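# Move thin-walled cover from holder onto base plate over module

## Task

Lift the cover out of the holder it sits in and set it on the base plate so it sits over the module. Its walls are thin, so squeezing or striking them must not leave anything more than the slightest dent. The cover must stay in place by itself at the end, with no arm holding it there.

## Robot and tools

Robot: two UR7e-type six-joint arms, left_arm and right_arm, each carrying a Robotiq 2F-85 parallel gripper with a wrist camera. Bases in the scene frame: left_arm at (+0.003, +0.319, 0) m, right_arm at (+0.034, -0.428, 0) m, both turned almost not at all about z. The scene frame has its origin on the table surface between the arms, +z up, +x away from the robot over the table; left_arm sits on the +y side. The arm names do not match left/right in any picture.

execute_actions takes "actions", a list holding at most one item, plus an optional "pictures" boolean (images come by default). An empty list moves nothing and just reports state. An item {"steps": N} with no rows is a wait of N control steps (up to 300, each 1/30 s), counted from the previous result, with your reply time included. An item {"rows": [...], "steps": N} is a motion of up to 15 steps (15 if omitted); row k is used on step k and the final row repeats if rows run out. A refused call sends nothing.

Each row is one flat list of 18 numbers covering both arms, even if only one moves: left_arm first, then right_arm. Per arm: six absolute joint target angles in radians (shoulder pan, shoulder lift, elbow, wrist 1, wrist 2, wrist 3, same order as the Joint positions line), then gripper position, force_limit, speed, each in [-1, 1]. Joint ranges: pan -3.142..3.142, lift -6.283..6.283, elbow 0.000..3.142, wrists -6.283..6.283. A target beyond a range end by over 0.010 rad, and farther out than the current angle, gets the call refused; real ends can differ by 0.010 rad, and a target past the real end is clipped there, reported as "joint sent to its limit" (possibly about an earlier action). Per step, each joint target is clamped to within 0.575 rad of its measured angle, and if the targets would move the gripper over 100 mm from where it is, all are scaled back. Commands are smoothed with roughly 0.17 s lag and speed/acceleration limited, so after big moves the arm may still be travelling.

Gripper numbers are absolute settings, not offsets. position: +1 fully open (85 mm), about -0.8 pads touching, -1 means close until blocked. force_limit: per-pad grip force, roughly 20 N at -1, 128 N at 0, 235 N at +1 (on a 40 mm object, slow close); faster closing adds up to about 5 N (speed 0) or 12 N (speed +1). speed: closing rate about 20 mm/s at -1, 85 at 0, 150 at +1. For the thin-walled cover use a low force_limit and slow speed. New force/speed only apply after a position change of at least 0.01; to grip more gently, open first. To leave a gripper unchanged, resend its previous three numbers (0 is a real command). To grip, send -1 and hold it until object_status shows 2.

Result lines: per arm, end_effector_position (m) and end_effector_quat_wxyz in the scene frame, plus linear/angular velocities; printed hand position drifts more at long reach. end_effector_position is the pinch point between closed pads; fingertips extend about 19 mm beyond it closed, 6 mm open, and move about 13 mm outward while closing, so keep that clearance above surfaces. Gripper +z runs along the fingers, y is the closing direction, and a flat block protrudes about 9 cm along gripper +x. object_status: 0 moving, 1 blocked while opening, 2 blocked while closing (holding), 3 reached target or fully closed. position_measured counts: 3 open, ~78 = 60 mm, ~130 = 40 mm, ~180 = 20 mm, ~230 closed. If an object slips, fingers re-close by themselves, except after a force_limit -1 grip, where status stays 2 even if lost. Joint positions/velocities list each arm's joints (rad, rad/s). Wrist force and Wrist torque give flange sensor readings in the end-effector axes, with offsets up to ~4 N, noise up to 2.4 N, saturation near 50 N; "no reading" is normal at start. "joint command not followed" means a clearance check altered joint targets; HELD flags steps whose row was not sent. MOTOR HOT warns from 70 °C; at 85 °C the arm brakes until cool.

Between calls the arms keep heading to the last row sent, until they settle or a step is HELD. Avoid: arms hitting or pressing each other; contact torque reaching load limits (142 N m for pan, lift, elbow; 26.6 N m for wrists, held weight included) or 150 N external force, either of which halts that arm for 10 s; dropping, slamming or knocking anything off the table. Loose objects may occasionally get nudged.

Cameras: cam_head_left, cam_head_right, cam_left_wrist, cam_right_wrist, each 672x504. zoom_image takes "camera" and "region" [x0, y0, x1, y1] in image pixels from the top-left, at most 504x504, returning a finer view of the latest image. read_manual returns licence text only. finished_scene with "scene" (1 or 2) closes that scene irreversibly and grades it; the cover must remain resting correctly on its own.

Each tool is called after "Call:" as name(argument=value, ...), one argument or row to a line, values as JSON.

## Session

Call:
execute_actions(
  actions=[],
)

Scene clock: 0.00 s of 5600.00 s.
left_arm: end_effector_position=(+0.3446, +0.4987, +0.2638) position_measured=3 object_status=3 end_effector_quat_wxyz=(+0.160, +0.070, +0.982, -0.068) end_effector_velocity=(+0.000, -0.000, -0.000) end_effector_angular_velocity=(-0.001, +0.001, -0.000) | right_arm: end_effector_position=(+0.5349, -0.5533, +0.1191) position_measured=3 object_status=3 end_effector_quat_wxyz=(-0.478, +0.707, -0.398, -0.337) end_effector_velocity=(-0.000, +0.001, -0.000) end_effector_angular_velocity=(+0.002, +0.002, -0.000)
Joint positions: left_arm=[ 0.309 -1.981  2.14  -1.983 -1.813  0.417] | right_arm=[-0.897 -0.912  1.456 -0.937 -0.967  2.928]
Joint velocities: left_arm=[-0.     0.001  0.    -0.    -0.001 -0.   ] | right_arm=[ 0.    -0.     0.002  0.     0.     0.   ]
Motor temperatures (°C, as the motors report them): left_arm=[23 25 24 34 31 31] | right_arm=[27 29 25 31 31 31]
Wrist force (N, on the end effector, along its own x y z axes, offset not removed): no reading
Wrist torque (N m, same axes, about the end effector's origin, offset not removed): no reading
camera_calibration (this result's frames):
cam_left_wrist: T_world_to_cam=[[0.181324, 0.98058, -0.0747298, -0.533824], [0.791867, -0.100523, 0.602363, -0.350807], [0.583153, -0.168399, -0.794716, 0.247138], [0, 0, 0, 1]] pos_world=[0.230469, 0.529811, 0.367825]
cam_right_wrist: T_world_to_cam=[[-0.883805, -0.224041, -0.410724, 0.390143], [-0.411869, -0.0438467, 0.910188, 0.11841], [-0.221928, 0.973593, -0.0535235, 0.81621], [0, 0, 0, 1]] pos_world=[0.57472, -0.702057, 0.0961523]

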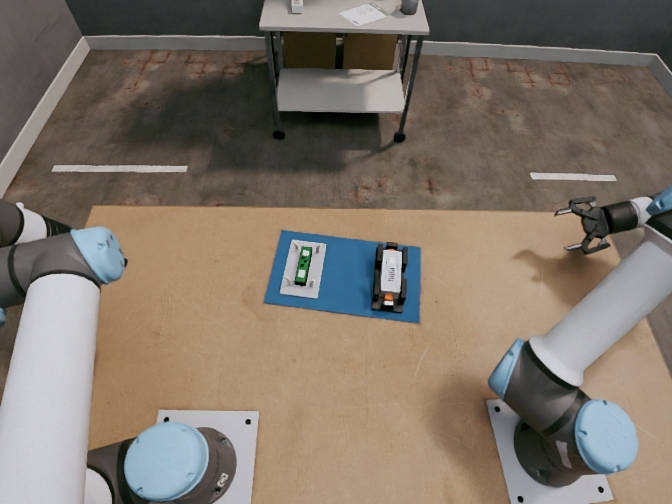

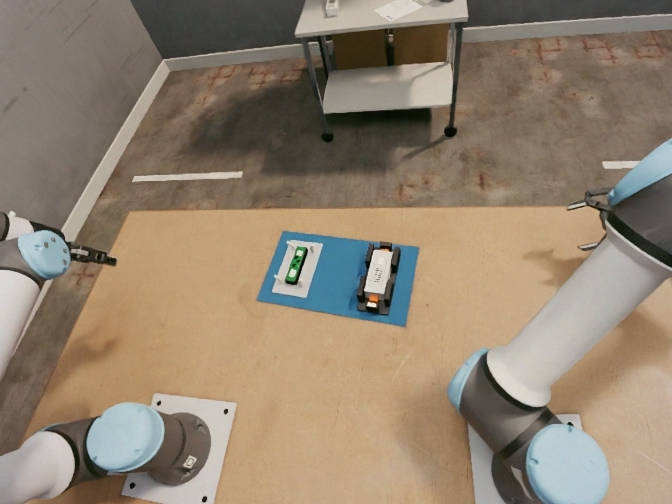

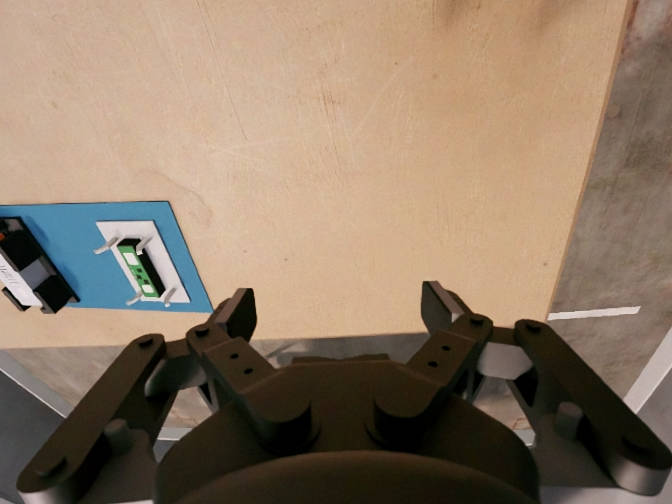

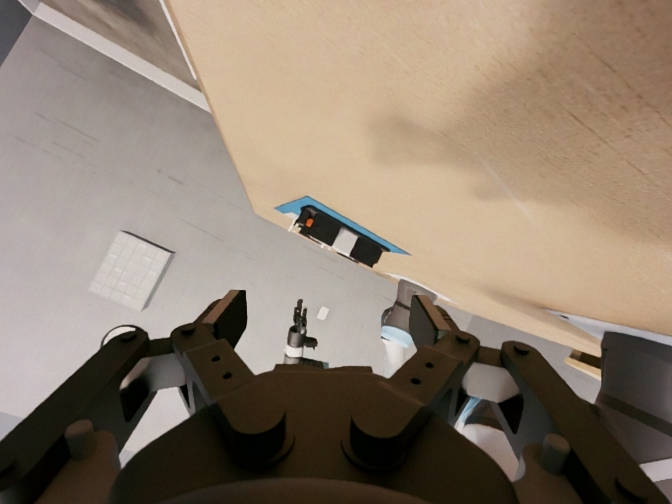

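Call:
execute_actions(
  actions=[
    {"rows":[[-1.0261,-1.3515,1.6346,-1.8539,-1.5708,-0.896,0.7,-1,0,-0.897,-0.912,1.456,-0.937,-0.967,2.928,1,-1,0]],"steps":15},
  ],
  pictures=false,
)

Call:
execute_actions(
  actions=[
    {"steps":45},
  ],
)

Scene clock: 4.90 s of 5600.00 s.
left_arm: end_effector_position=(+0.5146, +0.3332, +0.2423) position_measured=41 object_status=0 end_effector_quat_wxyz=(+0.042, +0.058, +0.996, -0.048) end_effector_velocity=(+0.187, -0.548, -0.074) end_effector_angular_velocity=(+0.143, +0.288, -0.004) | right_arm: end_effector_position=(+0.5348, -0.5533, +0.1190) position_measured=3 object_status=3 end_effector_quat_wxyz=(-0.479, +0.706, -0.398, -0.337) end_effector_velocity=(+0.000, -0.001, +0.000) end_effector_angular_velocity=(-0.001, -0.001, -0.001)
Joint positions: left_arm=[-0.187 -1.589  1.818 -1.897 -1.654 -0.079] | right_arm=[-0.897 -0.912  1.456 -0.937 -0.967  2.928]
Joint velocities: left_arm=[-1.109  0.543 -0.422  0.098  0.192 -1.095] | right_arm=[-0.001 -0.    -0.001 -0.001  0.001 -0.   ]
Motor temperatures (°C, as the motors report them): left_arm=[23 25 24 34 31 31] | right_arm=[27 29 25 31 31 31]
Wrist force (N, on the end effector, along its own x y z axes, offset not removed): left_arm=[-2.6 0.1 1.2] | right_arm=[0.6 4.3 -2.0]
Wrist torque (N m, same axes, about the end effector's origin, offset not removed): left_arm=[0.08 0.69 0.23] | right_arm=[0.99 -0.32 -0.09]
Steps of this call (steps 1 to 90: nothing new was sent; then 1.40 s passed at rest; steps 91 to 105: all 15 steps of this action). Readings (joint positions | what the end effector reports):
91: left_arm=[0.308 -1.981 2.139 -1.982 -1.813 0.416] | right_arm=[-0.897 -0.912 1.456 -0.937 -0.967 2.928] | left_arm position_measured=3 object_status=0 | right_arm position_measured=3 object_status=3
92: left_arm=[0.299 -1.972 2.130 -1.976 -1.804 0.407] | right_arm=[-0.897 -0.912 1.456 -0.937 -0.967 2.928] | left_arm position_measured=4 object_status=0 | right_arm position_measured=3 object_status=3
94: left_arm=[0.231 -1.904 2.068 -1.957 -1.769 0.339] | right_arm=[-0.897 -0.912 1.456 -0.937 -0.967 2.928] | left_arm position_measured=14 object_status=0 | right_arm position_measured=3 object_status=3
98: left_arm=[0.077 -1.759 1.951 -1.929 -1.716 0.185] | right_arm=[-0.897 -0.912 1.456 -0.937 -0.967 2.928] | left_arm position_measured=37 object_status=0 | right_arm position_measured=3 object_status=3
105: the state above

Scene clock: 6.40 s of 5600.00 s.
left_arm: end_effector_position=(+0.4102, -0.1000, +0.2000) position_measured=41 object_status=3 end_effector_quat_wxyz=(-0.000, +0.067, +0.998, -0.000) end_effector_velocity=(-0.000, -0.000, +0.000) end_effector_angular_velocity=(-0.001, +0.000, -0.001) | right_arm: end_effector_position=(+0.5348, -0.5533, +0.1191) position_measured=3 object_status=3 end_effector_quat_wxyz=(-0.479, +0.706, -0.398, -0.337) end_effector_velocity=(+0.000, +0.000, -0.000) end_effector_angular_velocity=(+0.001, +0.000, -0.000)
Joint positions: left_arm=[-1.026 -1.352  1.635 -1.854 -1.571 -0.896] | right_arm=[-0.897 -0.912  1.456 -0.937 -0.967  2.928]
Joint velocities: left_arm=[ 0.    -0.001 -0.    -0.    -0.001  0.001] | right_arm=[ 0.     0.     0.     0.     0.001 -0.   ]
Motor temperatures (°C, as the motors report them): left_arm=[23 25 24 34 31 31] | right_arm=[27 29 25 31 31 31]
Wrist force (N, on the end effector, along its own x y z axes, offset not removed): left_arm=[2.2 -2.4 2.7] | right_arm=[3.3 -0.7 0.2]
Wrist torque (N m, same axes, about the end effector's origin, offset not removed): left_arm=[-0.22 -0.09 0.23] | right_arm=[0.17 -0.41 -0.14]
Steps of this call (steps 1 to 45: the robot went on to your last target). Readings (joint positions | what the end effector reports):
1: left_arm=[-0.224 -1.571 1.804 -1.894 -1.648 -0.116] | right_arm=[-0.897 -0.912 1.456 -0.937 -0.967 2.928] | left_arm position_measured=41 object_status=0 | right_arm position_measured=3 object_status=3
2: left_arm=[-0.261 -1.555 1.792 -1.891 -1.642 -0.154] | right_arm=[-0.897 -0.912 1.456 -0.937 -0.967 2.928] | left_arm position_measured=41 object_status=0 | right_arm position_measured=3 object_status=3
4: left_arm=[-0.335 -1.526 1.770 -1.885 -1.632 -0.227] | right_arm=[-0.897 -0.912 1.456 -0.937 -0.967 2.928] | left_arm position_measured=41 object_status=3 | right_arm position_measured=3 object_status=3
8: left_arm=[-0.481 -1.481 1.734 -1.877 -1.616 -0.373] | right_arm=[-0.897 -0.912 1.456 -0.937 -0.967 2.928] | left_arm position_measured=41 object_status=3 | right_arm position_measured=3 object_status=3
45: the state above
All arms were judged still, so your last target was given up. Only a new action makes them travel on or press farther. Fingers that are still opening or closing keep moving.
camera_calibration (this result's frames):
cam_left_wrist: T_world_to_cam=[[0.165417, 0.985835, 0.0276974, 0.023148], [0.936424, -0.165814, 0.309219, -0.431716], [0.309431, -0.0252136, -0.950588, 0.215141], [0, 0, 0, 1]] pos_world=[0.333869, -0.0889801, 0.337364]
cam_right_wrist: T_world_to_cam=[[-0.884041, -0.223373, -0.41058, 0.390593], [-0.411673, -0.0438945, 0.910274, 0.118266], [-0.221353, 0.973744, -0.0531521, 0.815935], [0, 0, 0, 1]] pos_world=[0.574597, -0.702073, 0.0960836]

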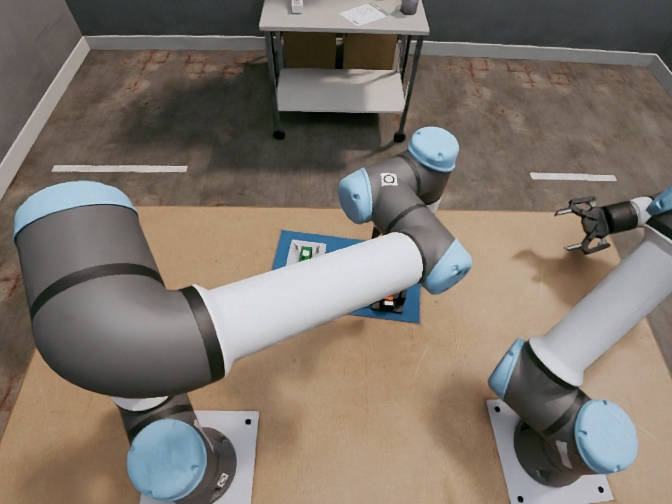

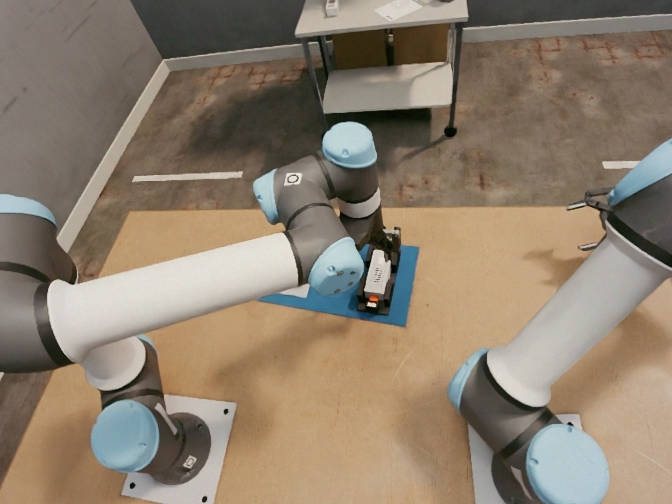

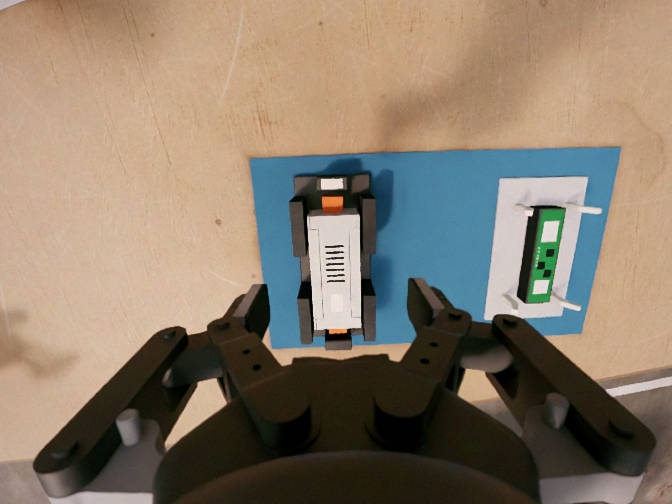

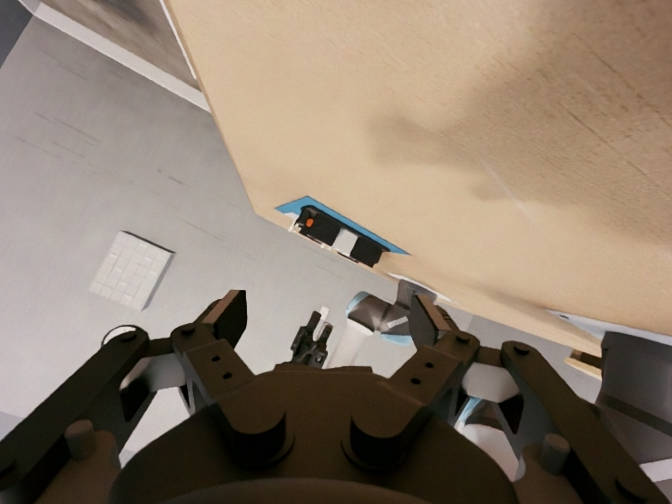

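Call:
execute_actions(
  actions=[
    {"rows":[[-0.9685,-1.1942,1.6997,-2.0763,-1.5708,-0.8305,0.7,-1,0,-0.897,-0.912,1.456,-0.937,-0.967,2.928,1,-1,0]],"steps":15},
  ],
  pictures=false,
)

Call:
execute_actions(
  actions=[
    {"steps":10},
  ],
)

Scene clock: 15.43 s of 5600.00 s.
left_arm: end_effector_position=(+0.4503, -0.1009, +0.1011) position_measured=41 object_status=3 end_effector_quat_wxyz=(-0.000, +0.071, +0.997, +0.000) end_effector_velocity=(+0.004, -0.000, -0.011) end_effector_angular_velocity=(-0.003, -0.002, -0.000) | right_arm: end_effector_position=(+0.5348, -0.5533, +0.1191) position_measured=3 object_status=3 end_effector_quat_wxyz=(-0.479, +0.706, -0.398, -0.337) end_effector_velocity=(+0.000, +0.001, -0.000) end_effector_angular_velocity=(-0.000, -0.000, +0.001)
Joint positions: left_arm=[-0.969 -1.196  1.699 -2.074 -1.571 -0.831] | right_arm=[-0.897 -0.912  1.456 -0.937 -0.967  2.928]
Joint velocities: left_arm=[ 0.006  0.018  0.006 -0.028  0.     0.006] | right_arm=[ 0.001  0.     0.    -0.001 -0.    -0.   ]
Motor temperatures (°C, as the motors report them): left_arm=[23 25 24 34 31 31] | right_arm=[27 29 25 31 31 31]
Wrist force (N, on the end effector, along its own x y z axes, offset not removed): left_arm=[-1.2 1.4 1.6] | right_arm=[-2.4 -2.8 -2.0]
Wrist torque (N m, same axes, about the end effector's origin, offset not removed): left_arm=[0.38 0.41 -0.09] | right_arm=[-0.45 0.66 0.06]
Steps of this call (steps 1 to 90: nothing new was sent; then 5.53 s passed at rest; steps 91 to 105: all 15 steps of this action). Readings (joint positions | what the end effector reports):
91: left_arm=[-1.026 -1.351 1.635 -1.854 -1.571 -0.896] | right_arm=[-0.897 -0.912 1.456 -0.937 -0.967 2.928] | left_arm position_measured=41 object_status=3 | right_arm position_measured=3 object_status=3
92: left_arm=[-1.018 -1.342 1.642 -1.864 -1.571 -0.888] | right_arm=[-0.897 -0.912 1.456 -0.937 -0.967 2.928] | left_arm position_measured=41 object_status=3 | right_arm position_measured=3 object_status=3
94: left_arm=[-0.996 -1.285 1.668 -1.933 -1.571 -0.862] | right_arm=[-0.897 -0.912 1.456 -0.937 -0.967 2.928] | left_arm position_measured=41 object_status=3 | right_arm position_measured=3 object_status=3
98: left_arm=[-0.975 -1.215 1.692 -2.042 -1.571 -0.838] | right_arm=[-0.897 -0.912 1.456 -0.937 -0.967 2.928] | left_arm position_measured=41 object_status=3 | right_arm position_measured=3 object_status=3
105: the state above

Scene clock: 15.77 s of 5600.00 s.
left_arm: end_effector_position=(+0.4507, -0.1010, +0.1001) position_measured=41 object_status=3 end_effector_quat_wxyz=(+0.000, +0.071, +0.997, +0.000) end_effector_velocity=(-0.000, -0.000, -0.000) end_effector_angular_velocity=(-0.001, +0.002, +0.000) | right_arm: end_effector_position=(+0.5348, -0.5533, +0.1191) position_measured=3 object_status=3 end_effector_quat_wxyz=(-0.479, +0.706, -0.398, -0.337) end_effector_velocity=(+0.000, +0.000, -0.000) end_effector_angular_velocity=(+0.001, +0.000, -0.001)
Joint positions: left_arm=[-0.969 -1.194  1.7   -2.076 -1.571 -0.831] | right_arm=[-0.897 -0.912  1.456 -0.937 -0.967  2.928]
Joint velocities: left_arm=[ 0.     0.001 -0.    -0.    -0.002 -0.   ] | right_arm=[0.    0.    0.    0.    0.001 0.   ]
Motor temperatures (°C, as the motors report them): left_arm=[23 25 24 34 31 31] | right_arm=[27 29 25 31 31 31]
Wrist force (N, on the end effector, along its own x y z axes, offset not removed): left_arm=[-5.0 -2.2 1.4] | right_arm=[2.8 2.9 -0.6]
Wrist torque (N m, same axes, about the end effector's origin, offset not removed): left_arm=[-0.31 1.12 0.15] | right_arm=[0.59 -0.28 -0.06]
Steps of this call (steps 1 to 10: the robot went on to your last target). Readings (joint positions | what the end effector reports):
1: left_arm=[-0.969 -1.195 1.699 -2.074 -1.571 -0.831] | right_arm=[-0.897 -0.912 1.456 -0.937 -0.967 2.928] | left_arm position_measured=41 object_status=3 | right_arm position_measured=3 object_status=3
2: left_arm=[-0.969 -1.195 1.699 -2.075 -1.571 -0.831] | right_arm=[-0.897 -0.912 1.456 -0.937 -0.967 2.928] | left_arm position_measured=41 object_status=3 | right_arm position_measured=3 object_status=3
4: left_arm=[-0.969 -1.195 1.700 -2.076 -1.571 -0.831] | right_arm=[-0.897 -0.912 1.456 -0.937 -0.967 2.928] | left_arm position_measured=41 object_status=3 | right_arm position_measured=3 object_status=3
8: left_arm=[-0.969 -1.194 1.700 -2.076 -1.571 -0.831] | right_arm=[-0.897 -0.912 1.456 -0.937 -0.967 2.928] | left_arm position_measured=41 object_status=3 | right_arm position_measured=3 object_status=3
10: the state above
camera_calibration (this result's frames):
cam_left_wrist: T_world_to_cam=[[0.173204, 0.984496, 0.0277211, 0.0165561], [0.935073, -0.173217, 0.309248, -0.439105], [0.309255, -0.0276416, -0.950577, 0.107399], [0, 0, 0, 1]] pos_world=[0.374514, -0.089391, 0.237424]
cam_right_wrist: T_world_to_cam=[[-0.884041, -0.223373, -0.41058, 0.390593], [-0.411673, -0.0438945, 0.910274, 0.118266], [-0.221353, 0.973744, -0.053152, 0.815935], [0, 0, 0, 1]] pos_world=[0.574597, -0.702073, 0.0960837]

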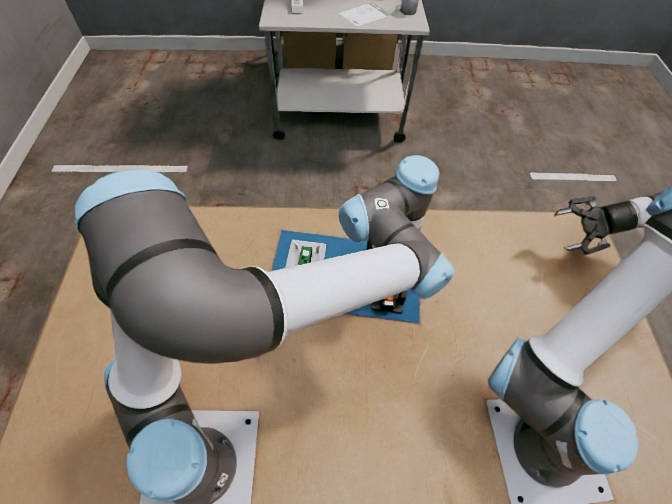

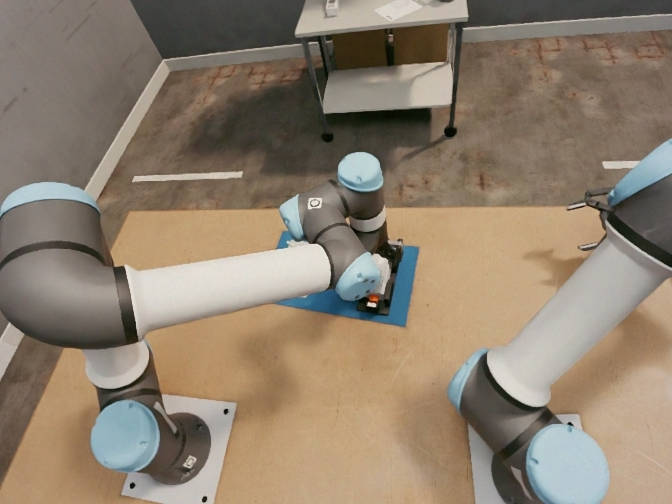

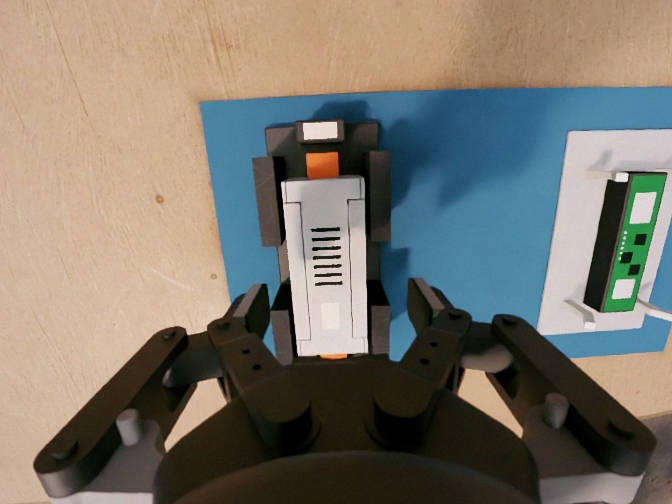

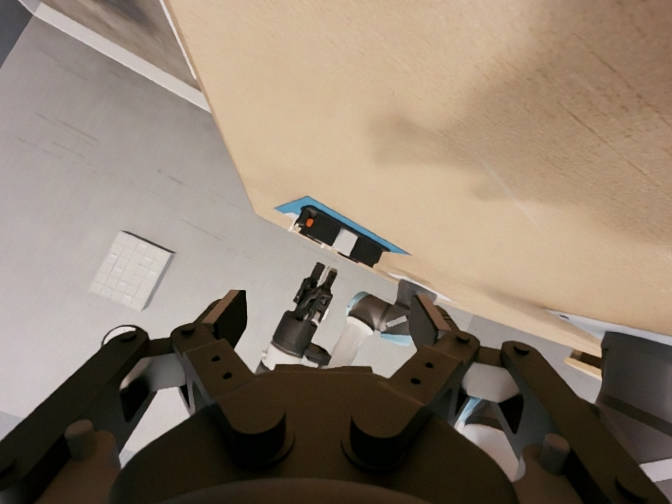

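Call:
execute_actions(
  actions=[
    {"rows":[[-0.974,-1.1664,1.7029,-2.1073,-1.5708,-0.836,0.65,-1,0,-0.897,-0.912,1.456,-0.937,-0.967,2.928,1,-1,0]],"steps":15},
  ],
)

Scene clock: 26.60 s of 5600.00 s.
left_arm: end_effector_position=(+0.4511, -0.1074, +0.0851) position_measured=47 object_status=3 end_effector_quat_wxyz=(-0.000, +0.071, +0.997, -0.000) end_effector_velocity=(-0.000, -0.000, -0.002) end_effector_angular_velocity=(+0.001, +0.000, -0.000) | right_arm: end_effector_position=(+0.5348, -0.5533, +0.1191) position_measured=3 object_status=3 end_effector_quat_wxyz=(-0.479, +0.706, -0.398, -0.337) end_effector_velocity=(-0.001, +0.001, +0.000) end_effector_angular_velocity=(+0.002, +0.002, +0.000)
Joint positions: left_arm=[-0.974 -1.167  1.703 -2.107 -1.571 -0.836] | right_arm=[-0.897 -0.912  1.456 -0.937 -0.967  2.928]
Joint velocities: left_arm=[-0.001  0.003  0.    -0.002  0.    -0.   ] | right_arm=[ 0.    -0.     0.002  0.001 -0.     0.   ]
Motor temperatures (°C, as the motors report them): left_arm=[23 25 24 34 31 31] | right_arm=[27 29 25 31 31 31]
Wrist force (N, on the end effector, along its own x y z axes, offset not removed): left_arm=[1.9 -1.4 1.2] | right_arm=[1.3 1.9 1.9]
Wrist torque (N m, same axes, about the end effector's origin, offset not removed): left_arm=[-0.02 -0.29 0.36] | right_arm=[0.36 -0.31 -0.18]
Steps of this call (steps 1 to 15: the robot went on to your last target; steps 16 to 90: nothing new was sent; then 7.33 s passed at rest; steps 91 to 105: all 15 steps of this action). Readings (joint positions | what the end effector reports):
91: left_arm=[-0.969 -1.194 1.700 -2.077 -1.571 -0.831] | right_arm=[-0.897 -0.912 1.456 -0.937 -0.967 2.928] | left_arm position_measured=41 object_status=0 | right_arm position_measured=3 object_status=3
92: left_arm=[-0.969 -1.189 1.700 -2.082 -1.571 -0.831] | right_arm=[-0.897 -0.912 1.456 -0.937 -0.967 2.928] | left_arm position_measured=41 object_status=0 | right_arm position_measured=3 object_status=3
94: left_arm=[-0.972 -1.178 1.702 -2.094 -1.571 -0.834] | right_arm=[-0.897 -0.912 1.456 -0.937 -0.967 2.928] | left_arm position_measured=46 object_status=0 | right_arm position_measured=3 object_status=3
98: left_arm=[-0.973 -1.169 1.703 -2.104 -1.571 -0.835] | right_arm=[-0.897 -0.912 1.456 -0.937 -0.967 2.928] | left_arm position_measured=47 object_status=0 | right_arm position_measured=3 object_status=3
105: the state above
camera_calibration (this result's frames):
cam_left_wrist: T_world_to_cam=[[0.173193, 0.984499, 0.0276842, 0.0232579], [0.935086, -0.173196, 0.309219, -0.43598], [0.309221, -0.0276675, -0.950588, 0.0928947], [0, 0, 0, 1]] pos_world=[0.374926, -0.095837, 0.222474]
cam_right_wrist: T_world_to_cam=[[-0.884041, -0.223373, -0.41058, 0.390593], [-0.411673, -0.0438946, 0.910274, 0.118266], [-0.221353, 0.973744, -0.053152, 0.815935], [0, 0, 0, 1]] pos_world=[0.574597, -0.702073, 0.0960838]

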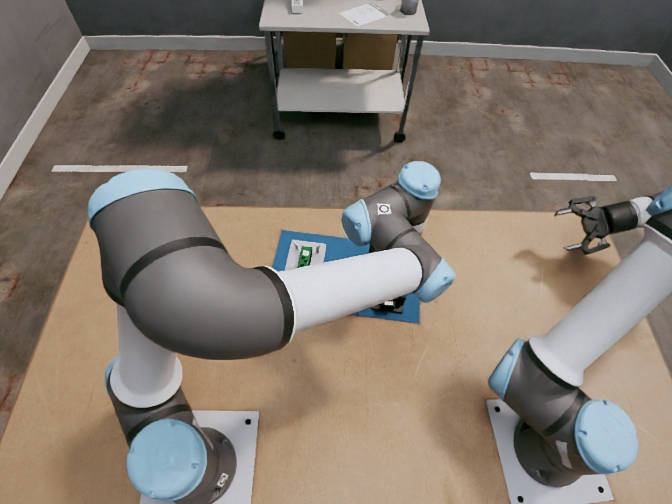

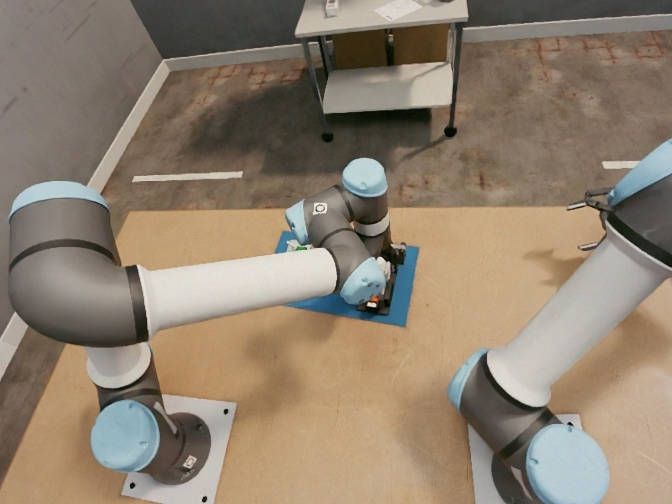

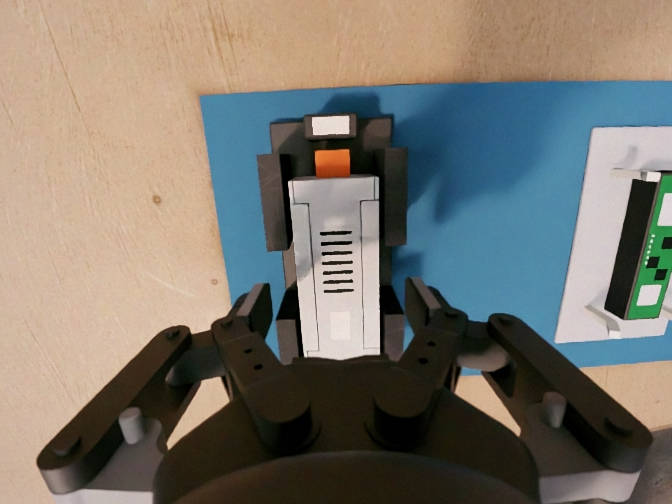

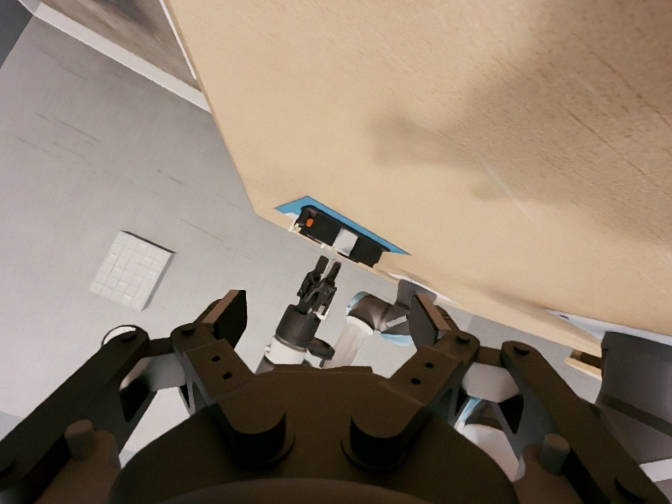

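Good. Descend and close.

Call:
execute_actions(
  actions=[
    {"rows":[[-0.974,-1.146,1.7205,-2.1453,-1.5708,-0.836,0.65,-1,0,-0.897,-0.912,1.456,-0.937,-0.967,2.928,1,-1,0],[-0.974,-1.146,1.7205,-2.1453,-1.5708,-0.836,0.65,-1,0,-0.897,-0.912,1.456,-0.937,-0.967,2.928,1,-1,0],[-0.974,-1.146,1.7205,-2.1453,-1.5708,-0.836,0.65,-1,0,-0.897,-0.912,1.456,-0.937,-0.967,2.928,1,-1,0],[-0.974,-1.1252,1.7367,-2.1823,-1.5708,-0.836,0.65,-1,0,-0.897,-0.912,1.456,-0.937,-0.967,2.928,1,-1,0]],"steps":15},
  ],
  pictures=false,
)

Call:
execute_actions(
  actions=[
    {"rows":[[-0.974,-1.1252,1.7367,-2.1823,-1.5708,-0.836,-1,-0.68,-1,-0.897,-0.912,1.456,-0.937,-0.967,2.928,1,-1,0]],"steps":15},
  ],
  pictures=false,
)

Call:
execute_actions(
  actions=[
    {"steps":40},
  ],
)

Scene clock: 33.40 s of 5600.00 s.
left_arm: end_effector_position=(+0.4511, -0.1075, +0.0536) position_measured=47 object_status=3 end_effector_quat_wxyz=(-0.000, +0.071, +0.997, -0.000) end_effector_velocity=(+0.000, -0.000, -0.005) end_effector_angular_velocity=(-0.001, -0.000, +0.000) | right_arm: end_effector_position=(+0.5348, -0.5533, +0.1191) position_measured=3 object_status=3 end_effector_quat_wxyz=(-0.479, +0.706, -0.398, -0.337) end_effector_velocity=(-0.000, +0.000, -0.000) end_effector_angular_velocity=(+0.001, +0.001, +0.001)
Joint positions: left_arm=[-0.974 -1.126  1.736 -2.181 -1.571 -0.836] | right_arm=[-0.897 -0.912  1.456 -0.937 -0.967  2.928]
Joint velocities: left_arm=[ 0.     0.006  0.005 -0.013 -0.    -0.   ] | right_arm=[ 0.     0.     0.001  0.    -0.     0.   ]
Motor temperatures (°C, as the motors report them): left_arm=[23 25 24 34 31 31] | right_arm=[27 29 25 31 31 31]
Wrist force (N, on the end effector, along its own x y z axes, offset not removed): left_arm=[-3.4 -3.9 -1.7] | right_arm=[0.8 4.2 -2.2]
Wrist torque (N m, same axes, about the end effector's origin, offset not removed): left_arm=[-0.58 0.74 0.09] | right_arm=[0.93 0.02 -0.19]
Steps of this call (steps 1 to 15: the robot went on to your last target; steps 16 to 90: nothing new was sent; then 3.30 s passed at rest; steps 91 to 105: all 15 steps of this action). Readings (joint positions | what the end effector reports):
91: left_arm=[-0.974 -1.166 1.703 -2.108 -1.571 -0.836] | right_arm=[-0.897 -0.912 1.456 -0.937 -0.967 2.928] | left_arm position_measured=47 object_status=3 | right_arm position_measured=3 object_status=3
92: left_arm=[-0.974 -1.162 1.706 -2.114 -1.571 -0.836] | right_arm=[-0.897 -0.912 1.456 -0.937 -0.967 2.928] | left_arm position_measured=47 object_status=3 | right_arm position_measured=3 object_status=3
94: left_arm=[-0.974 -1.154 1.714 -2.130 -1.571 -0.836] | right_arm=[-0.897 -0.912 1.456 -0.937 -0.967 2.928] | left_arm position_measured=47 object_status=3 | right_arm position_measured=3 object_status=3
98: left_arm=[-0.974 -1.133 1.730 -2.167 -1.571 -0.836] | right_arm=[-0.897 -0.912 1.456 -0.937 -0.967 2.928] | left_arm position_measured=47 object_status=3 | right_arm position_measured=3 object_status=3
105: the state above

Scene clock: 33.90 s of 5600.00 s.
left_arm: end_effector_position=(+0.4511, -0.1075, +0.0531) position_measured=69 object_status=0 end_effector_quat_wxyz=(-0.000, +0.071, +0.997, -0.000) end_effector_velocity=(+0.000, -0.000, +0.000) end_effector_angular_velocity=(-0.001, -0.001, -0.001) | right_arm: end_effector_position=(+0.5348, -0.5533, +0.1191) position_measured=3 object_status=3 end_effector_quat_wxyz=(-0.479, +0.706, -0.398, -0.337) end_effector_velocity=(+0.000, -0.000, -0.000) end_effector_angular_velocity=(+0.000, +0.000, -0.001)
Joint positions: left_arm=[-0.974 -1.125  1.737 -2.182 -1.571 -0.836] | right_arm=[-0.897 -0.912  1.456 -0.937 -0.967  2.928]
Joint velocities: left_arm=[-0.    -0.    -0.    -0.001  0.     0.   ] | right_arm=[-0.  0. -0.  0.  0.  0.]
Motor temperatures (°C, as the motors report them): left_arm=[23 25 24 34 31 31] | right_arm=[27 29 25 31 31 31]
Wrist force (N, on the end effector, along its own x y z axes, offset not removed): left_arm=[-3.9 1.3 -1.5] | right_arm=[-0.6 -1.5 0.6]
Wrist torque (N m, same axes, about the end effector's origin, offset not removed): left_arm=[0.46 0.75 0.22] | right_arm=[-0.09 0.12 -0.19]
Steps of this call (steps 1 to 15: all 15 steps of this action). Readings (joint positions | what the end effector reports):
1: left_arm=[-0.974 -1.126 1.736 -2.181 -1.571 -0.836] | right_arm=[-0.897 -0.912 1.456 -0.937 -0.967 2.928] | left_arm position_measured=47 object_status=0 | right_arm position_measured=3 object_status=3
2: left_arm=[-0.974 -1.126 1.736 -2.182 -1.571 -0.836] | right_arm=[-0.897 -0.912 1.456 -0.937 -0.967 2.928] | left_arm position_measured=48 object_status=0 | right_arm position_measured=3 object_status=3
4: left_arm=[-0.974 -1.125 1.737 -2.182 -1.571 -0.836] | right_arm=[-0.897 -0.912 1.456 -0.937 -0.967 2.928] | left_arm position_measured=50 object_status=0 | right_arm position_measured=3 object_status=3
8: left_arm=[-0.974 -1.125 1.737 -2.182 -1.571 -0.836] | right_arm=[-0.897 -0.912 1.456 -0.937 -0.967 2.928] | left_arm position_measured=57 object_status=0 | right_arm position_measured=3 object_status=3
15: the state above

Scene clock: 35.23 s of 5600.00 s.
left_arm: end_effector_position=(+0.4511, -0.1075, +0.0531) position_measured=119 object_status=2 end_effector_quat_wxyz=(+0.000, +0.071, +0.997, -0.000) end_effector_velocity=(-0.000, +0.000, -0.000) end_effector_angular_velocity=(+0.000, +0.001, +0.000) | right_arm: end_effector_position=(+0.5348, -0.5533, +0.1191) position_measured=3 object_status=3 end_effector_quat_wxyz=(-0.479, +0.706, -0.398, -0.337) end_effector_velocity=(+0.000, -0.002, -0.000) end_effector_angular_velocity=(-0.002, -0.002, -0.002)
Joint positions: left_arm=[-0.974 -1.125  1.737 -2.182 -1.571 -0.836] | right_arm=[-0.897 -0.912  1.456 -0.937 -0.967  2.928]
Joint velocities: left_arm=[ 0.     0.001  0.     0.    -0.001 -0.   ] | right_arm=[-0.002 -0.    -0.001 -0.002  0.     0.   ]
Motor temperatures (°C, as the motors report them): left_arm=[23 25 24 34 31 31] | right_arm=[27 29 25 31 31 31]
Wrist force (N, on the end effector, along its own x y z axes, offset not removed): left_arm=[5.4 7.1 -38.7] | right_arm=[3.6 3.3 -0.5]
Wrist torque (N m, same axes, about the end effector's origin, offset not removed): left_arm=[-0.87 -0.04 -0.03] | right_arm=[0.76 -0.55 0.00]
Steps of this call (steps 1 to 15: the robot went on to your last target; steps 16 to 40: nothing new was sent). Readings (joint positions | what the end effector reports):
1: left_arm=[-0.974 -1.125 1.737 -2.182 -1.571 -0.836] | right_arm=[-0.897 -0.912 1.456 -0.937 -0.967 2.928] | left_arm position_measured=71 object_status=0 | right_arm position_measured=3 object_status=3
2: left_arm=[-0.974 -1.125 1.737 -2.182 -1.571 -0.836] | right_arm=[-0.897 -0.912 1.456 -0.937 -0.967 2.928] | left_arm position_measured=73 object_status=0 | right_arm position_measured=3 object_status=3
4: left_arm=[-0.974 -1.125 1.737 -2.182 -1.571 -0.836] | right_arm=[-0.897 -0.912 1.456 -0.937 -0.967 2.928] | left_arm position_measured=76 object_status=0 | right_arm position_measured=3 object_status=3
8: left_arm=[-0.974 -1.125 1.737 -2.182 -1.571 -0.836] | right_arm=[-0.897 -0.912 1.456 -0.937 -0.967 2.928] | left_arm position_measured=83 object_status=0 | right_arm position_measured=3 object_status=3
40: the state above
All arms were judged still, so your last target was given up. Only a new action makes them travel on or press farther. Fingers that are still opening or closing keep moving.
camera_calibration (this result's frames):
cam_left_wrist: T_world_to_cam=[[0.173207, 0.984496, 0.0276806, 0.0241779], [0.935056, -0.173206, 0.309305, -0.42608], [0.309304, -0.0276909, -0.95056, 0.0624186], [0, 0, 0, 1]] pos_world=[0.374914, -0.095874, 0.190452]
cam_right_wrist: T_world_to_cam=[[-0.884041, -0.223373, -0.41058, 0.390593], [-0.411672, -0.0438948, 0.910274, 0.118266], [-0.221353, 0.973744, -0.0531518, 0.815935], [0, 0, 0, 1]] pos_world=[0.574597, -0.702073, 0.0960836]

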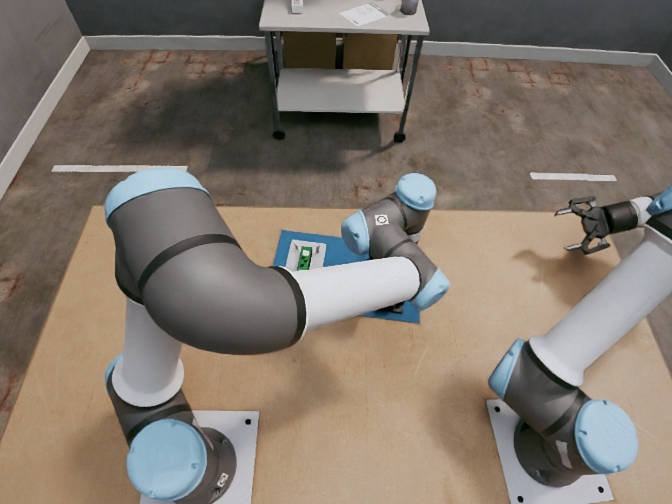

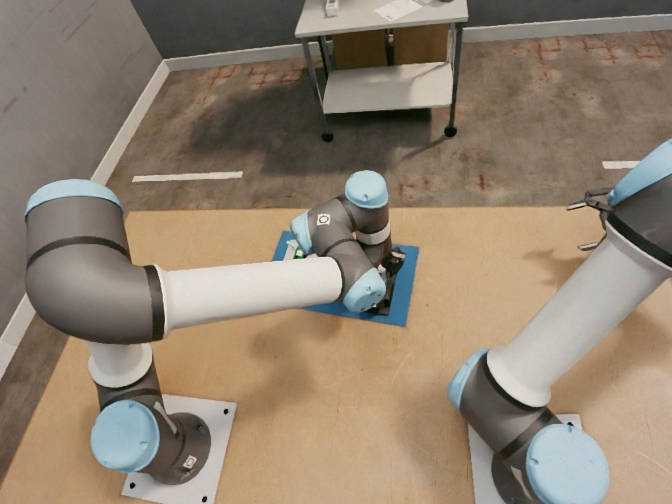

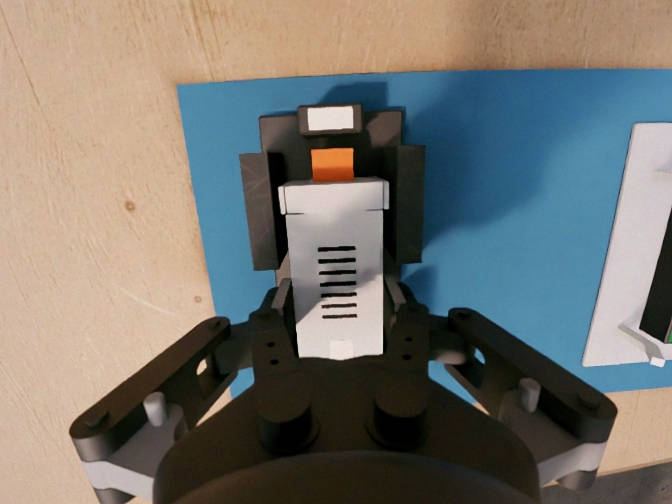

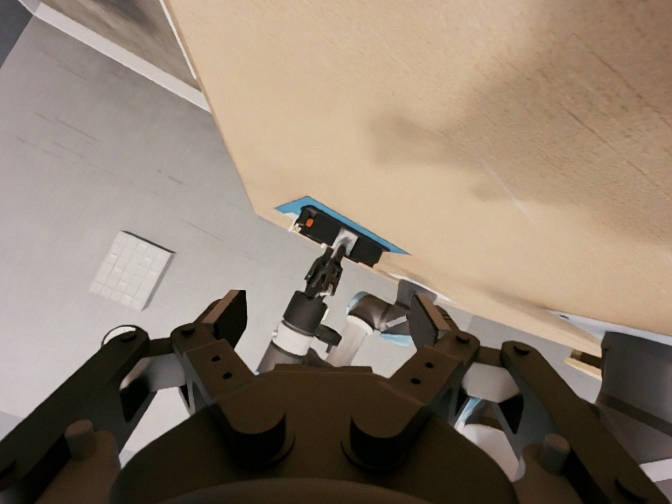

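Call:
execute_actions(
  actions=[
    {"rows":[[-0.974,-1.1266,1.7357,-2.1799,-1.5708,-0.836,-1,-0.68,-1,-0.897,-0.912,1.456,-0.937,-0.967,2.928,1,-1,0],[-0.974,-1.1266,1.7357,-2.1799,-1.5708,-0.836,-1,-0.68,-1,-0.897,-0.912,1.456,-0.937,-0.967,2.928,1,-1,0],[-0.974,-1.1266,1.7357,-2.1799,-1.5708,-0.836,-1,-0.68,-1,-0.897,-0.912,1.456,-0.937,-0.967,2.928,1,-1,0],[-0.976,-1.1295,1.7403,-2.1816,-1.5708,-0.838,-1,-0.68,-1,-0.897,-0.912,1.456,-0.937,-0.967,2.928,1,-1,0],[-0.976,-1.1295,1.7403,-2.1816,-1.5708,-0.838,-1,-0.68,-1,-0.897,-0.912,1.456,-0.937,-0.967,2.928,1,-1,0],[-0.976,-1.1295,1.7403,-2.1816,-1.5708,-0.838,-1,-0.68,-1,-0.897,-0.912,1.456,-0.937,-0.967,2.928,1,-1,0],[-0.9783,-1.1325,1.7449,-2.1832,-1.5708,-0.8403,-1,-0.68,-1,-0.897,-0.912,1.456,-0.937,-0.967,2.928,1,-1,0]],"steps":15},
  ],
  pictures=false,
)

Scene clock: 46.17 s of 5600.00 s.
left_arm: end_effector_position=(+0.4480, -0.1069, +0.0542) position_measured=120 object_status=2 end_effector_quat_wxyz=(+0.000, +0.071, +0.997, -0.000) end_effector_velocity=(-0.002, +0.001, -0.000) end_effector_angular_velocity=(+0.002, +0.000, -0.000) | right_arm: end_effector_position=(+0.5348, -0.5533, +0.1191) position_measured=3 object_status=3 end_effector_quat_wxyz=(-0.479, +0.706, -0.398, -0.337) end_effector_velocity=(-0.000, +0.001, -0.000) end_effector_angular_velocity=(+0.000, -0.000, +0.001)
Joint positions: left_arm=[-0.978 -1.132  1.744 -2.183 -1.57  -0.84 ] | right_arm=[-0.897 -0.912  1.456 -0.937 -0.967  2.928]
Joint velocities: left_arm=[-0.003 -0.003  0.004  0.001  0.001 -0.003] | right_arm=[ 0.001 -0.     0.001 -0.001  0.    -0.   ]
Motor temperatures (°C, as the motors report them): left_arm=[23 26 24 34 31 31] | right_arm=[27 29 25 31 31 31]
Wrist force (N, on the end effector, along its own x y z axes, offset not removed): left_arm=[-41.5 -1.1 1.0] | right_arm=[1.5 4.6 -1.8]
Wrist torque (N m, same axes, about the end effector's origin, offset not removed): left_arm=[-0.29 -0.44 0.13] | right_arm=[0.89 -0.12 0.11]
Steps of this call (steps 1 to 90: nothing new was sent; then 7.43 s passed at rest; steps 91 to 105: all 15 steps of this action). Readings (joint positions | what the end effector reports):
91: left_arm=[-0.974 -1.125 1.737 -2.182 -1.571 -0.836] | right_arm=[-0.897 -0.912 1.456 -0.937 -0.967 2.928] | left_arm position_measured=119 object_status=2 | right_arm position_measured=3 object_status=3
92: left_arm=[-0.974 -1.125 1.737 -2.182 -1.571 -0.836] | right_arm=[-0.897 -0.912 1.456 -0.937 -0.967 2.928] | left_arm position_measured=119 object_status=2 | right_arm position_measured=3 object_status=3
94: left_arm=[-0.974 -1.126 1.736 -2.181 -1.571 -0.836] | right_arm=[-0.897 -0.912 1.456 -0.937 -0.967 2.928] | left_arm position_measured=119 object_status=2 | right_arm position_measured=3 object_status=3
98: left_arm=[-0.976 -1.129 1.740 -2.181 -1.571 -0.838] | right_arm=[-0.897 -0.912 1.456 -0.937 -0.967 2.928] | left_arm position_measured=120 object_status=2 | right_arm position_measured=3 object_status=3
105: the state above

Lift 5 mm slowly.

Call:
execute_actions(
  actions=[
    {"rows":[[-0.9783,-1.1339,1.7439,-2.1808,-1.5708,-0.8403,-1,-0.68,-1,-0.897,-0.912,1.456,-0.937,-0.967,2.928,1,-1,0],[-0.9783,-1.1339,1.7439,-2.1808,-1.5708,-0.8403,-1,-0.68,-1,-0.897,-0.912,1.456,-0.937,-0.967,2.928,1,-1,0],[-0.9783,-1.1352,1.7429,-2.1785,-1.5708,-0.8403,-1,-0.68,-1,-0.897,-0.912,1.456,-0.937,-0.967,2.928,1,-1,0],[-0.9783,-1.1352,1.7429,-2.1785,-1.5708,-0.8403,-1,-0.68,-1,-0.897,-0.912,1.456,-0.937,-0.967,2.928,1,-1,0],[-0.9783,-1.1366,1.742,-2.1762,-1.5708,-0.8403,-1,-0.68,-1,-0.897,-0.912,1.456,-0.937,-0.967,2.928,1,-1,0],[-0.9783,-1.1366,1.742,-2.1762,-1.5708,-0.8403,-1,-0.68,-1,-0.897,-0.912,1.456,-0.937,-0.967,2.928,1,-1,0],[-0.9783,-1.1379,1.741,-2.1739,-1.5708,-0.8403,-1,-0.68,-1,-0.897,-0.912,1.456,-0.937,-0.967,2.928,1,-1,0],[-0.9783,-1.1379,1.741,-2.1739,-1.5708,-0.8403,-1,-0.68,-1,-0.897,-0.912,1.456,-0.937,-0.967,2.928,1,-1,0],[-0.9783,-1.1393,1.74,-2.1715,-1.5708,-0.8403,-1,-0.68,-1,-0.897,-0.912,1.456,-0.937,-0.967,2.928,1,-1,0]],"steps":15},
  ],
)

Scene clock: 54.67 s of 5600.00 s.
left_arm: end_effector_position=(+0.4474, -0.1067, +0.0586) position_measured=120 object_status=2 end_effector_quat_wxyz=(-0.000, +0.071, +0.997, +0.000) end_effector_velocity=(+0.001, -0.000, +0.004) end_effector_angular_velocity=(-0.001, -0.002, +0.000) | right_arm: end_effector_position=(+0.5348, -0.5533, +0.1191) position_measured=3 object_status=3 end_effector_quat_wxyz=(-0.479, +0.706, -0.398, -0.337) end_effector_velocity=(+0.000, -0.001, +0.000) end_effector_angular_velocity=(-0.002, -0.002, +0.000)
Joint positions: left_arm=[-0.978 -1.139  1.741 -2.172 -1.571 -0.84 ] | right_arm=[-0.897 -0.912  1.456 -0.937 -0.967  2.928]
Joint velocities: left_arm=[ 0.    -0.005 -0.004  0.006  0.001 -0.   ] | right_arm=[-0.     0.    -0.002 -0.001 -0.     0.   ]
Motor temperatures (°C, as the motors report them): left_arm=[23 26 24 34 31 31] | right_arm=[27 29 25 31 31 31]
Wrist force (N, on the end effector, along its own x y z axes, offset not removed): left_arm=[-20.4 -7.1 37.5] | right_arm=[0.6 -1.8 -1.9]
Wrist torque (N m, same axes, about the end effector's origin, offset not removed): left_arm=[0.14 0.22 -0.09] | right_arm=[-0.05 0.00 -0.11]
Steps of this call (steps 1 to 15: the robot went on to your last target; steps 16 to 90: nothing new was sent; then 5.00 s passed at rest; steps 91 to 105: all 15 steps of this action). Readings (joint positions | what the end effector reports):
91: left_arm=[-0.978 -1.133 1.745 -2.183 -1.571 -0.840] | right_arm=[-0.897 -0.912 1.456 -0.937 -0.967 2.928] | left_arm position_measured=120 object_status=2 | right_arm position_measured=3 object_status=3
92: left_arm=[-0.978 -1.133 1.745 -2.183 -1.571 -0.840] | right_arm=[-0.897 -0.912 1.456 -0.937 -0.967 2.928] | left_arm position_measured=120 object_status=2 | right_arm position_measured=3 object_status=3
94: left_arm=[-0.978 -1.133 1.744 -2.182 -1.571 -0.840] | right_arm=[-0.897 -0.912 1.456 -0.937 -0.967 2.928] | left_arm position_measured=120 object_status=2 | right_arm position_measured=3 object_status=3
98: left_arm=[-0.978 -1.136 1.743 -2.177 -1.571 -0.840] | right_arm=[-0.897 -0.912 1.456 -0.937 -0.967 2.928] | left_arm position_measured=120 object_status=2 | right_arm position_measured=3 object_status=3
105: the state above
camera_calibration (this result's frames):
cam_left_wrist: T_world_to_cam=[[0.173229, 0.984482, 0.0280347, 0.0239189], [0.935277, -0.173358, 0.308552, -0.424239], [0.308624, -0.02723, -0.950794, 0.0691525], [0, 0, 0, 1]] pos_world=[0.371295, -0.0952097, 0.195979]
cam_right_wrist: T_world_to_cam=[[-0.884041, -0.223373, -0.41058, 0.390593], [-0.411673, -0.0438945, 0.910274, 0.118266], [-0.221353, 0.973744, -0.0531521, 0.815935], [0, 0, 0, 1]] pos_world=[0.574597, -0.702073, 0.0960837]

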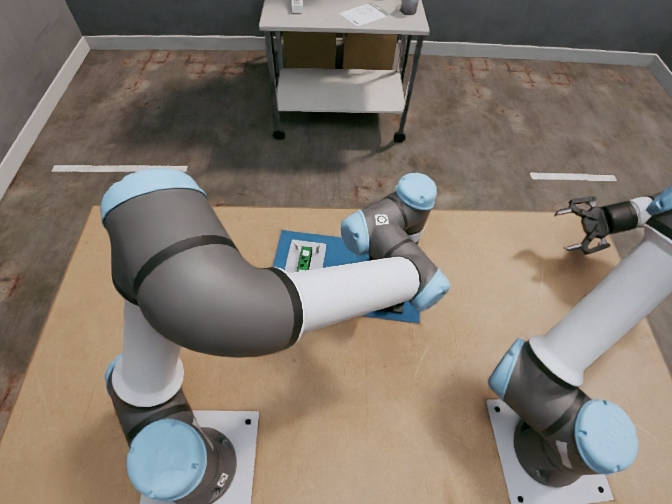

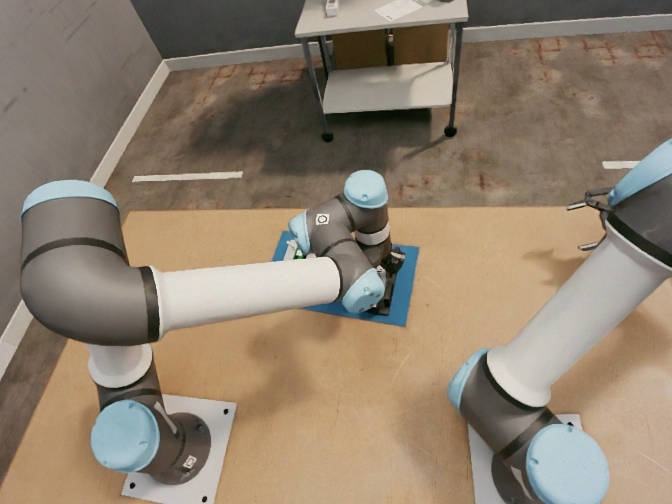

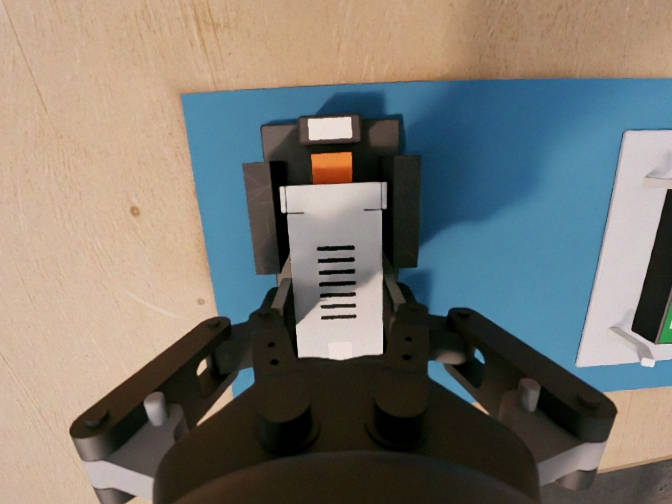

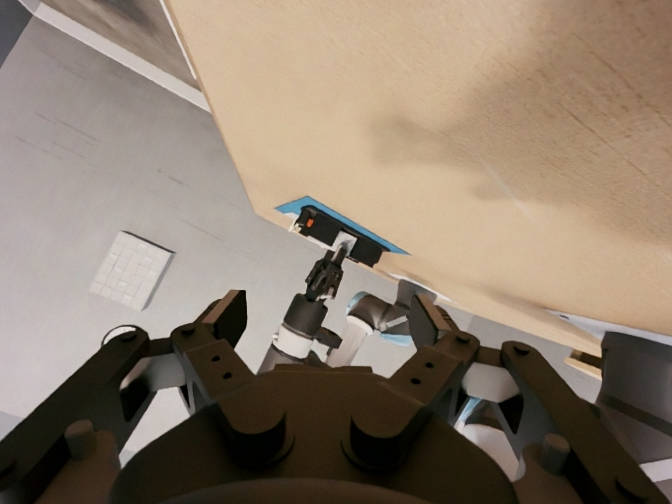

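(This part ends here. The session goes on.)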